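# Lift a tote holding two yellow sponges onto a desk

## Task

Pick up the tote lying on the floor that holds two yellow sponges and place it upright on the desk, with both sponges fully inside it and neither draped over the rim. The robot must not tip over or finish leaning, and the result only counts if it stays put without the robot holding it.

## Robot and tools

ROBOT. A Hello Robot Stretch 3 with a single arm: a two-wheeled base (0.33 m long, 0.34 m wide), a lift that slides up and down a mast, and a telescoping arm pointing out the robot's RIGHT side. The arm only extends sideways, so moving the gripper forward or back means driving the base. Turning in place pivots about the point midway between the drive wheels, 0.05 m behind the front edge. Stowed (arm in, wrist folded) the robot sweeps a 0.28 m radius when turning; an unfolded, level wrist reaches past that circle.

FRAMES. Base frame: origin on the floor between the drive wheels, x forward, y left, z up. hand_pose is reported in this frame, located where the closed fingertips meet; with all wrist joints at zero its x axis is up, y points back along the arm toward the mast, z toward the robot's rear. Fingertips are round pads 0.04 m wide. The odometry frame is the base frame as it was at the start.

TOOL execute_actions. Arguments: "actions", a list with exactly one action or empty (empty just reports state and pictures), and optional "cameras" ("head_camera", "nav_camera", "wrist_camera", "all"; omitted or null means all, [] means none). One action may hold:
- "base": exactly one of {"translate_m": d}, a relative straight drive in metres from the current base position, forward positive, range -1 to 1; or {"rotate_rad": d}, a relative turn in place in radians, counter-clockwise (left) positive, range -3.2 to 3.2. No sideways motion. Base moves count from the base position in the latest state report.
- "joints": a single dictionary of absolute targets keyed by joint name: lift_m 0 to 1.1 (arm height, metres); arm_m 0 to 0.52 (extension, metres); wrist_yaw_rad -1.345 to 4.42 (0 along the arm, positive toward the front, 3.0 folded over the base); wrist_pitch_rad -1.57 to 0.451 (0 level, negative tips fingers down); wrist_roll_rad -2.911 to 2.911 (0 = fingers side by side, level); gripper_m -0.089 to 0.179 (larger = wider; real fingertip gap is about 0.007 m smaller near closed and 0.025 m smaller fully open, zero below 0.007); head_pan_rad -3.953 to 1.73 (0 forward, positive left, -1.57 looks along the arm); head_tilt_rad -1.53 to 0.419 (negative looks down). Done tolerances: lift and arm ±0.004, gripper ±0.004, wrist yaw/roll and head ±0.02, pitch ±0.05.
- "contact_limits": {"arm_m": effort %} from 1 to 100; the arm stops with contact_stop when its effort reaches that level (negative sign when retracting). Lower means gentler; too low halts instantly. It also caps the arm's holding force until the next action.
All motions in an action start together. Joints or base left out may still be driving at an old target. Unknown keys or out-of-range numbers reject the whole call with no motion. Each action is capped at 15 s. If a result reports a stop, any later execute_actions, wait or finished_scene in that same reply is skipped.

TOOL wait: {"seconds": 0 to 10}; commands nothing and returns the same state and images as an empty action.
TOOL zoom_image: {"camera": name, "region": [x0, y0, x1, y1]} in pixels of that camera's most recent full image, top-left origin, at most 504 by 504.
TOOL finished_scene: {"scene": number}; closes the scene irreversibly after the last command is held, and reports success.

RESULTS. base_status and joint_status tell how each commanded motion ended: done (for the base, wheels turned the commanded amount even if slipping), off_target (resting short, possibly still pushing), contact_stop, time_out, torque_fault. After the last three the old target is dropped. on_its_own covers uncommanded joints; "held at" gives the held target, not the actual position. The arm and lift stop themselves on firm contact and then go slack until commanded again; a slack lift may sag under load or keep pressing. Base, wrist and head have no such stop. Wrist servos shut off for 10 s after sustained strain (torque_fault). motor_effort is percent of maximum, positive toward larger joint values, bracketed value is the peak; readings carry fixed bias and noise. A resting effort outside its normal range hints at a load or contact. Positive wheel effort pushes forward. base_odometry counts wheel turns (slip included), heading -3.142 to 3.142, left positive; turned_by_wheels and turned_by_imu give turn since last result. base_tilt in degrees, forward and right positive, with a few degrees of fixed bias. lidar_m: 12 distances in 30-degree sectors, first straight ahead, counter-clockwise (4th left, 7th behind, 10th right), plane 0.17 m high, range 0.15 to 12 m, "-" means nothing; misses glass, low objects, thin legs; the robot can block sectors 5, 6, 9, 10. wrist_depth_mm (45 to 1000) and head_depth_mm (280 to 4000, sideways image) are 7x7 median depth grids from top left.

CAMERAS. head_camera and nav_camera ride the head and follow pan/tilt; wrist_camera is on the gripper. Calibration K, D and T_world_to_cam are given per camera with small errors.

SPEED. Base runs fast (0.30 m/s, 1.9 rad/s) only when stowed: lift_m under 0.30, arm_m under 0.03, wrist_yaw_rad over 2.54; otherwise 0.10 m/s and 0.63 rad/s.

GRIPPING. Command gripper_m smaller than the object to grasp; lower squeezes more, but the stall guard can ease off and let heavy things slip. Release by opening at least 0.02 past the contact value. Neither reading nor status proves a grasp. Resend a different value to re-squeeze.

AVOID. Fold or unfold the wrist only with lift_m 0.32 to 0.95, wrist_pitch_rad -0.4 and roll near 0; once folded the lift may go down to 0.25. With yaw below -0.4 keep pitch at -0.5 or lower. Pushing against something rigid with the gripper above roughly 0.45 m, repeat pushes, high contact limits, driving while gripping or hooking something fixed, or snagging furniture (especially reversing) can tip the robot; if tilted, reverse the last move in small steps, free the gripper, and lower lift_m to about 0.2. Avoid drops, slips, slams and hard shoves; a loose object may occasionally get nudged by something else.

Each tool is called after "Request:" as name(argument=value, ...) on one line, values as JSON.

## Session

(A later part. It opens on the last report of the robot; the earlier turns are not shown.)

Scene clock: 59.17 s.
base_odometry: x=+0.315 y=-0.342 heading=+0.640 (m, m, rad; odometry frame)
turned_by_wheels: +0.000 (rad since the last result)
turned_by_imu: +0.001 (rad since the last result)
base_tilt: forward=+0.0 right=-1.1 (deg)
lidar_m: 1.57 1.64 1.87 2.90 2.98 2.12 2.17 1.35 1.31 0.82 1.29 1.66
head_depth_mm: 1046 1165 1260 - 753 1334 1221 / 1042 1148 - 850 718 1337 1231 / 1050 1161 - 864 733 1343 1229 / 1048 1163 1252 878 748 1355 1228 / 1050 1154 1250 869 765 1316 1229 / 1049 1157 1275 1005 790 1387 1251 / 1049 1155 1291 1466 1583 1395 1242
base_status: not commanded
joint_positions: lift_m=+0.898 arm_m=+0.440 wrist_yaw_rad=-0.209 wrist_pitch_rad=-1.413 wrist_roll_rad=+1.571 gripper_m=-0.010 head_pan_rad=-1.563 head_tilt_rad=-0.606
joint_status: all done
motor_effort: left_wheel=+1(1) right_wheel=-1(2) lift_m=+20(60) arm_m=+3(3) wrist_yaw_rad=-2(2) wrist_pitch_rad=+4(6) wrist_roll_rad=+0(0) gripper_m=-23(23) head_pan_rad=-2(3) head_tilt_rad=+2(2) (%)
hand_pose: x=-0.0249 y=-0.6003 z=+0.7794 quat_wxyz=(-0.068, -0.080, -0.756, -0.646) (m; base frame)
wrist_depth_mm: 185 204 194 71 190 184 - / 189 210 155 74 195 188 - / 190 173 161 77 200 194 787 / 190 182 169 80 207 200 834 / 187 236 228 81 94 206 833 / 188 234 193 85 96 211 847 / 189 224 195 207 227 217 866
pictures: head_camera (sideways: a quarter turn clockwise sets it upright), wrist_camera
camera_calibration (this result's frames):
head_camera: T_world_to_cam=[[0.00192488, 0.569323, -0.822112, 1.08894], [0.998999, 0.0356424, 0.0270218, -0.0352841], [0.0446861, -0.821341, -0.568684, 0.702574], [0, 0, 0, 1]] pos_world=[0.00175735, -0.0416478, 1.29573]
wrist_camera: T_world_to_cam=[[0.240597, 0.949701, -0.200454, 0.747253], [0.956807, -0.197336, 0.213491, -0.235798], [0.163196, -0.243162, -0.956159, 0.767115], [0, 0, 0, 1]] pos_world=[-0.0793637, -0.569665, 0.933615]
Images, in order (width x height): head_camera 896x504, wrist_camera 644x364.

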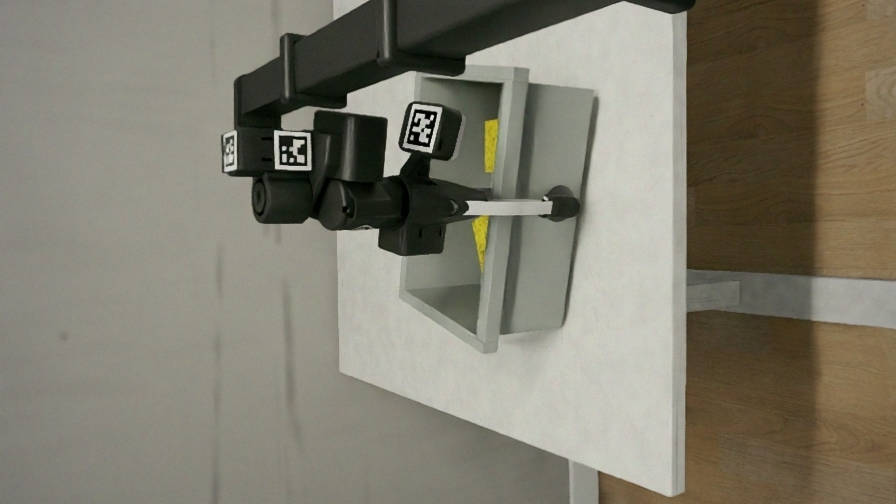

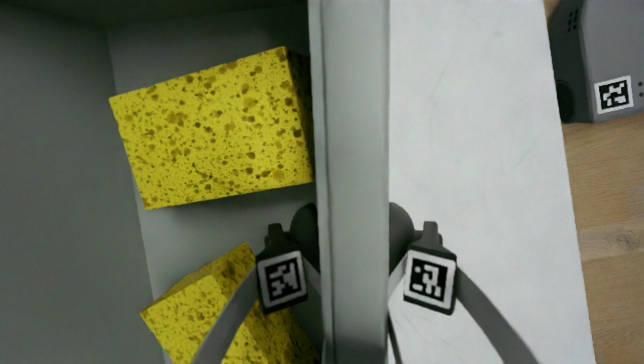

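Request:
execute_actions(actions=[{"joints": {"lift_m": 0.889}}], cameras=[])

Request:
execute_actions(actions=[{"joints": {"gripper_m": 0.065}}], cameras=["wrist_camera"])

Scene clock: 61.30 s.
base_odometry: x=+0.315 y=-0.342 heading=+0.640 (m, m, rad; odometry frame)
turned_by_wheels: +0.000 (rad since the last result)
turned_by_imu: +0.001 (rad since the last result)
base_tilt: forward=+0.0 right=-1.1 (deg)
lidar_m: 1.58 1.65 1.88 2.89 2.98 2.11 2.16 1.35 1.31 0.82 1.29 1.66
head_depth_mm: 1050 1161 1257 - 752 1332 1218 / 1049 1160 - 859 720 1340 1227 / 1053 1157 - 868 730 1346 1229 / 1046 1154 1259 874 747 1337 1234 / 1046 1159 1257 897 765 1305 1234 / 1051 1165 1274 1004 790 1383 1239 / 1047 1162 1290 1471 1593 1394 1248
base_status: not commanded
joint_positions: lift_m=+0.890 arm_m=+0.440 wrist_yaw_rad=-0.209 wrist_pitch_rad=-1.413 wrist_roll_rad=+1.571 gripper_m=-0.010 head_pan_rad=-1.563 head_tilt_rad=-0.606
joint_status: all done
motor_effort: left_wheel=+1(1) right_wheel=-1(0) lift_m=+21(18) arm_m=+3(3) wrist_yaw_rad=-2(2) wrist_pitch_rad=+4(4) wrist_roll_rad=+0(1) gripper_m=-23(23) head_pan_rad=-2(3) head_tilt_rad=+2(2) (%)
hand_pose: x=-0.0249 y=-0.6004 z=+0.7714 quat_wxyz=(-0.068, -0.080, -0.756, -0.646) (m; base frame)
wrist_depth_mm: 182 197 193 73 183 176 - / 189 214 157 76 188 181 - / 189 172 161 78 194 187 786 / 189 178 167 81 200 192 797 / 189 233 226 82 203 197 830 / 189 234 199 85 84 203 855 / 189 213 191 211 219 209 207
pictures: none
No camera images: the call's "cameras" was empty. Leave "cameras" out to get every camera's image.

Scene clock: 62.53 s.
base_odometry: x=+0.315 y=-0.342 heading=+0.640 (m, m, rad; odometry frame)
turned_by_wheels: +0.000 (rad since the last result)
turned_by_imu: +0.000 (rad since the last result)
base_tilt: forward=+0.0 right=-1.1 (deg)
lidar_m: 1.57 1.65 1.89 2.90 2.99 2.11 2.17 1.35 1.31 0.82 1.29 1.66
head_depth_mm: 1048 1166 1252 - 754 1338 1218 / 1048 1153 - 866 722 1338 1224 / 1047 1159 - 880 733 1347 1232 / 1051 1163 1257 880 748 1343 1240 / 1046 1158 1256 893 767 1311 1225 / 1046 1165 1271 1006 792 1393 1234 / 1044 1161 1292 1464 1592 1400 1244
base_status: not commanded
joint_positions: lift_m=+0.890 arm_m=+0.440 wrist_yaw_rad=-0.209 wrist_pitch_rad=-1.404 wrist_roll_rad=+1.571 gripper_m=+0.065 head_pan_rad=-1.563 head_tilt_rad=-0.606
joint_status: all done
motor_effort: left_wheel=+1(1) right_wheel=-1(1) lift_m=+21(21) arm_m=+3(2) wrist_yaw_rad=-2(2) wrist_pitch_rad=+1(4) wrist_roll_rad=+0(1) gripper_m=+1(92) head_pan_rad=-2(2) head_tilt_rad=+2(2) (%)
hand_pose: x=-0.0254 y=-0.6027 z=+0.7716 quat_wxyz=(-0.067, -0.080, -0.759, -0.642) (m; base frame)
wrist_depth_mm: 183 193 199 81 183 176 - / 191 217 165 157 188 181 - / 190 178 167 160 194 187 788 / 191 185 174 165 197 193 797 / 189 239 232 153 90 197 820 / 189 236 218 223 93 202 200 / 189 224 194 217 218 212 204
pictures: wrist_camera
camera_calibration (this result's frames):
wrist_camera: T_world_to_cam=[[0.24043, 0.947704, -0.209885, 0.754175], [0.957178, -0.195558, 0.213466, -0.23301], [0.161258, -0.25222, -0.954139, 0.752046], [0, 0, 0, 1]] pos_world=[-0.0795679, -0.57062, 0.925585]
Images, in order (width x height): wrist_camera 644x364.

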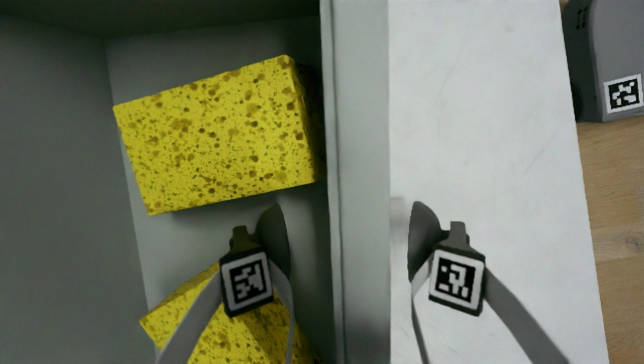

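Request:
execute_actions(actions=[{"joints": {"lift_m": 1.01, "gripper_m": 0.09, "arm_m": 0.432}}])

Scene clock: 66.30 s.
base_odometry: x=+0.315 y=-0.342 heading=+0.640 (m, m, rad; odometry frame)
turned_by_wheels: +0.000 (rad since the last result)
turned_by_imu: +0.001 (rad since the last result)
base_tilt: forward=+0.0 right=-1.1 (deg)
lidar_m: 1.57 1.65 1.88 2.90 2.99 2.11 2.16 1.35 1.32 0.82 1.29 1.66
head_depth_mm: 1036 - 1254 975 775 1332 1219 / 1033 1175 1238 862 719 1340 1226 / 1036 - 1241 875 733 1351 1233 / 1051 1162 1236 882 751 1349 1232 / 1048 1148 1257 894 765 1310 1233 / 1049 1156 1275 1005 788 1390 1240 / 1051 1160 1293 1463 1586 1393 1242
base_status: not commanded
joint_positions: lift_m=+1.009 arm_m=+0.432 wrist_yaw_rad=-0.209 wrist_pitch_rad=-1.403 wrist_roll_rad=+1.571 gripper_m=+0.090 head_pan_rad=-1.563 head_tilt_rad=-0.606
joint_status: all done
motor_effort: left_wheel=+1(1) right_wheel=+0(1) lift_m=+60(64) arm_m=-3(2) wrist_yaw_rad=-3(2) wrist_pitch_rad=+1(1) wrist_roll_rad=+0(1) gripper_m=+1(86) head_pan_rad=-2(2) head_tilt_rad=+2(2) (%)
hand_pose: x=-0.0254 y=-0.5956 z=+0.8913 quat_wxyz=(-0.067, -0.080, -0.759, -0.642) (m; base frame)
wrist_depth_mm: 358 220 207 196 290 877 - / 369 258 327 308 300 909 - / 386 259 294 282 306 936 909 / 404 272 346 332 315 938 931 / 415 287 326 336 329 976 937 / 438 287 326 314 338 - 977 / 459 433 325 320 350 338 -
pictures: head_camera (sideways: a quarter turn clockwise sets it upright), nav_camera (sideways: a quarter turn counterclockwise sets it upright), wrist_camera
camera_calibration (this result's frames):
head_camera: T_world_to_cam=[[0.00192488, 0.569322, -0.822112, 1.08894], [0.998999, 0.0356424, 0.0270218, -0.035284], [0.0446861, -0.821341, -0.568684, 0.702573], [0, 0, 0, 1]] pos_world=[0.00175735, -0.0416478, 1.29573]
nav_camera: T_world_to_cam=[[-0.0217878, -0.548698, 0.835737, -1.04314], [-0.998842, 0.0478105, 0.0053497, 0.0517523], [-0.0428924, -0.834653, -0.549104, 0.677146], [0, 0, 0, 1]] pos_world=[0.058009, -0.00966386, 1.24334]
wrist_camera: T_world_to_cam=[[0.240399, 0.94756, -0.210567, 0.773048], [0.957209, -0.195411, 0.213461, -0.257038], [0.16112, -0.252872, -0.953989, 0.867565], [0, 0, 0, 1]] pos_world=[-0.0795828, -0.563355, 1.04529]
Images, in order (width x height): head_camera 896x504, nav_camera 672x504, wrist_camera 644x364.

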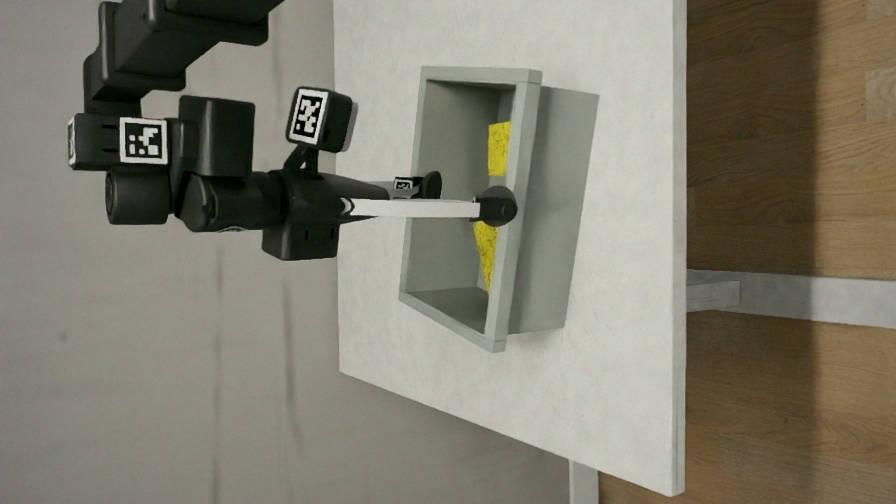

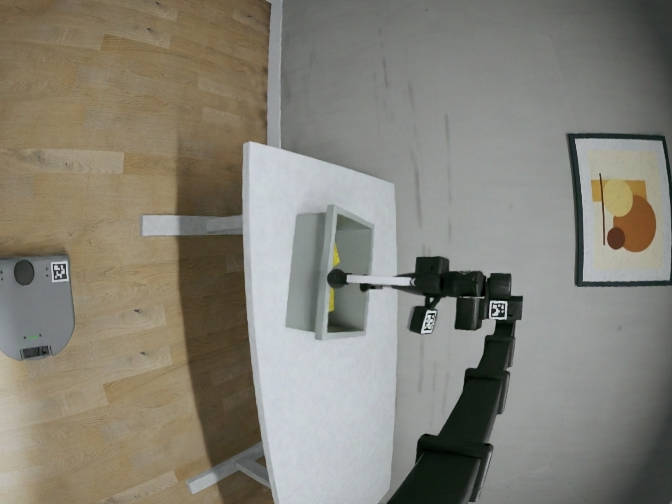

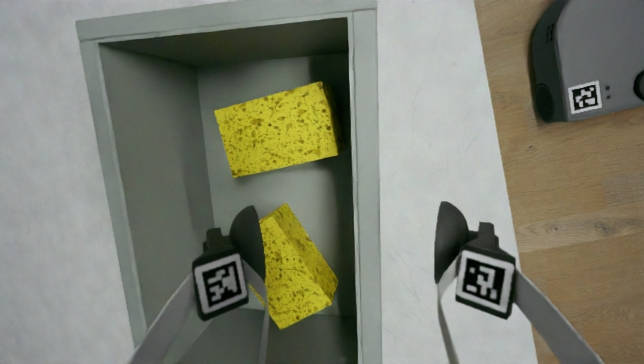

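The tote is upright on the desk with both sponges inside, and the gripper is clear. Ending scene 2.

Request:
finished_scene(scene=2)

The scene is finished: the task was done.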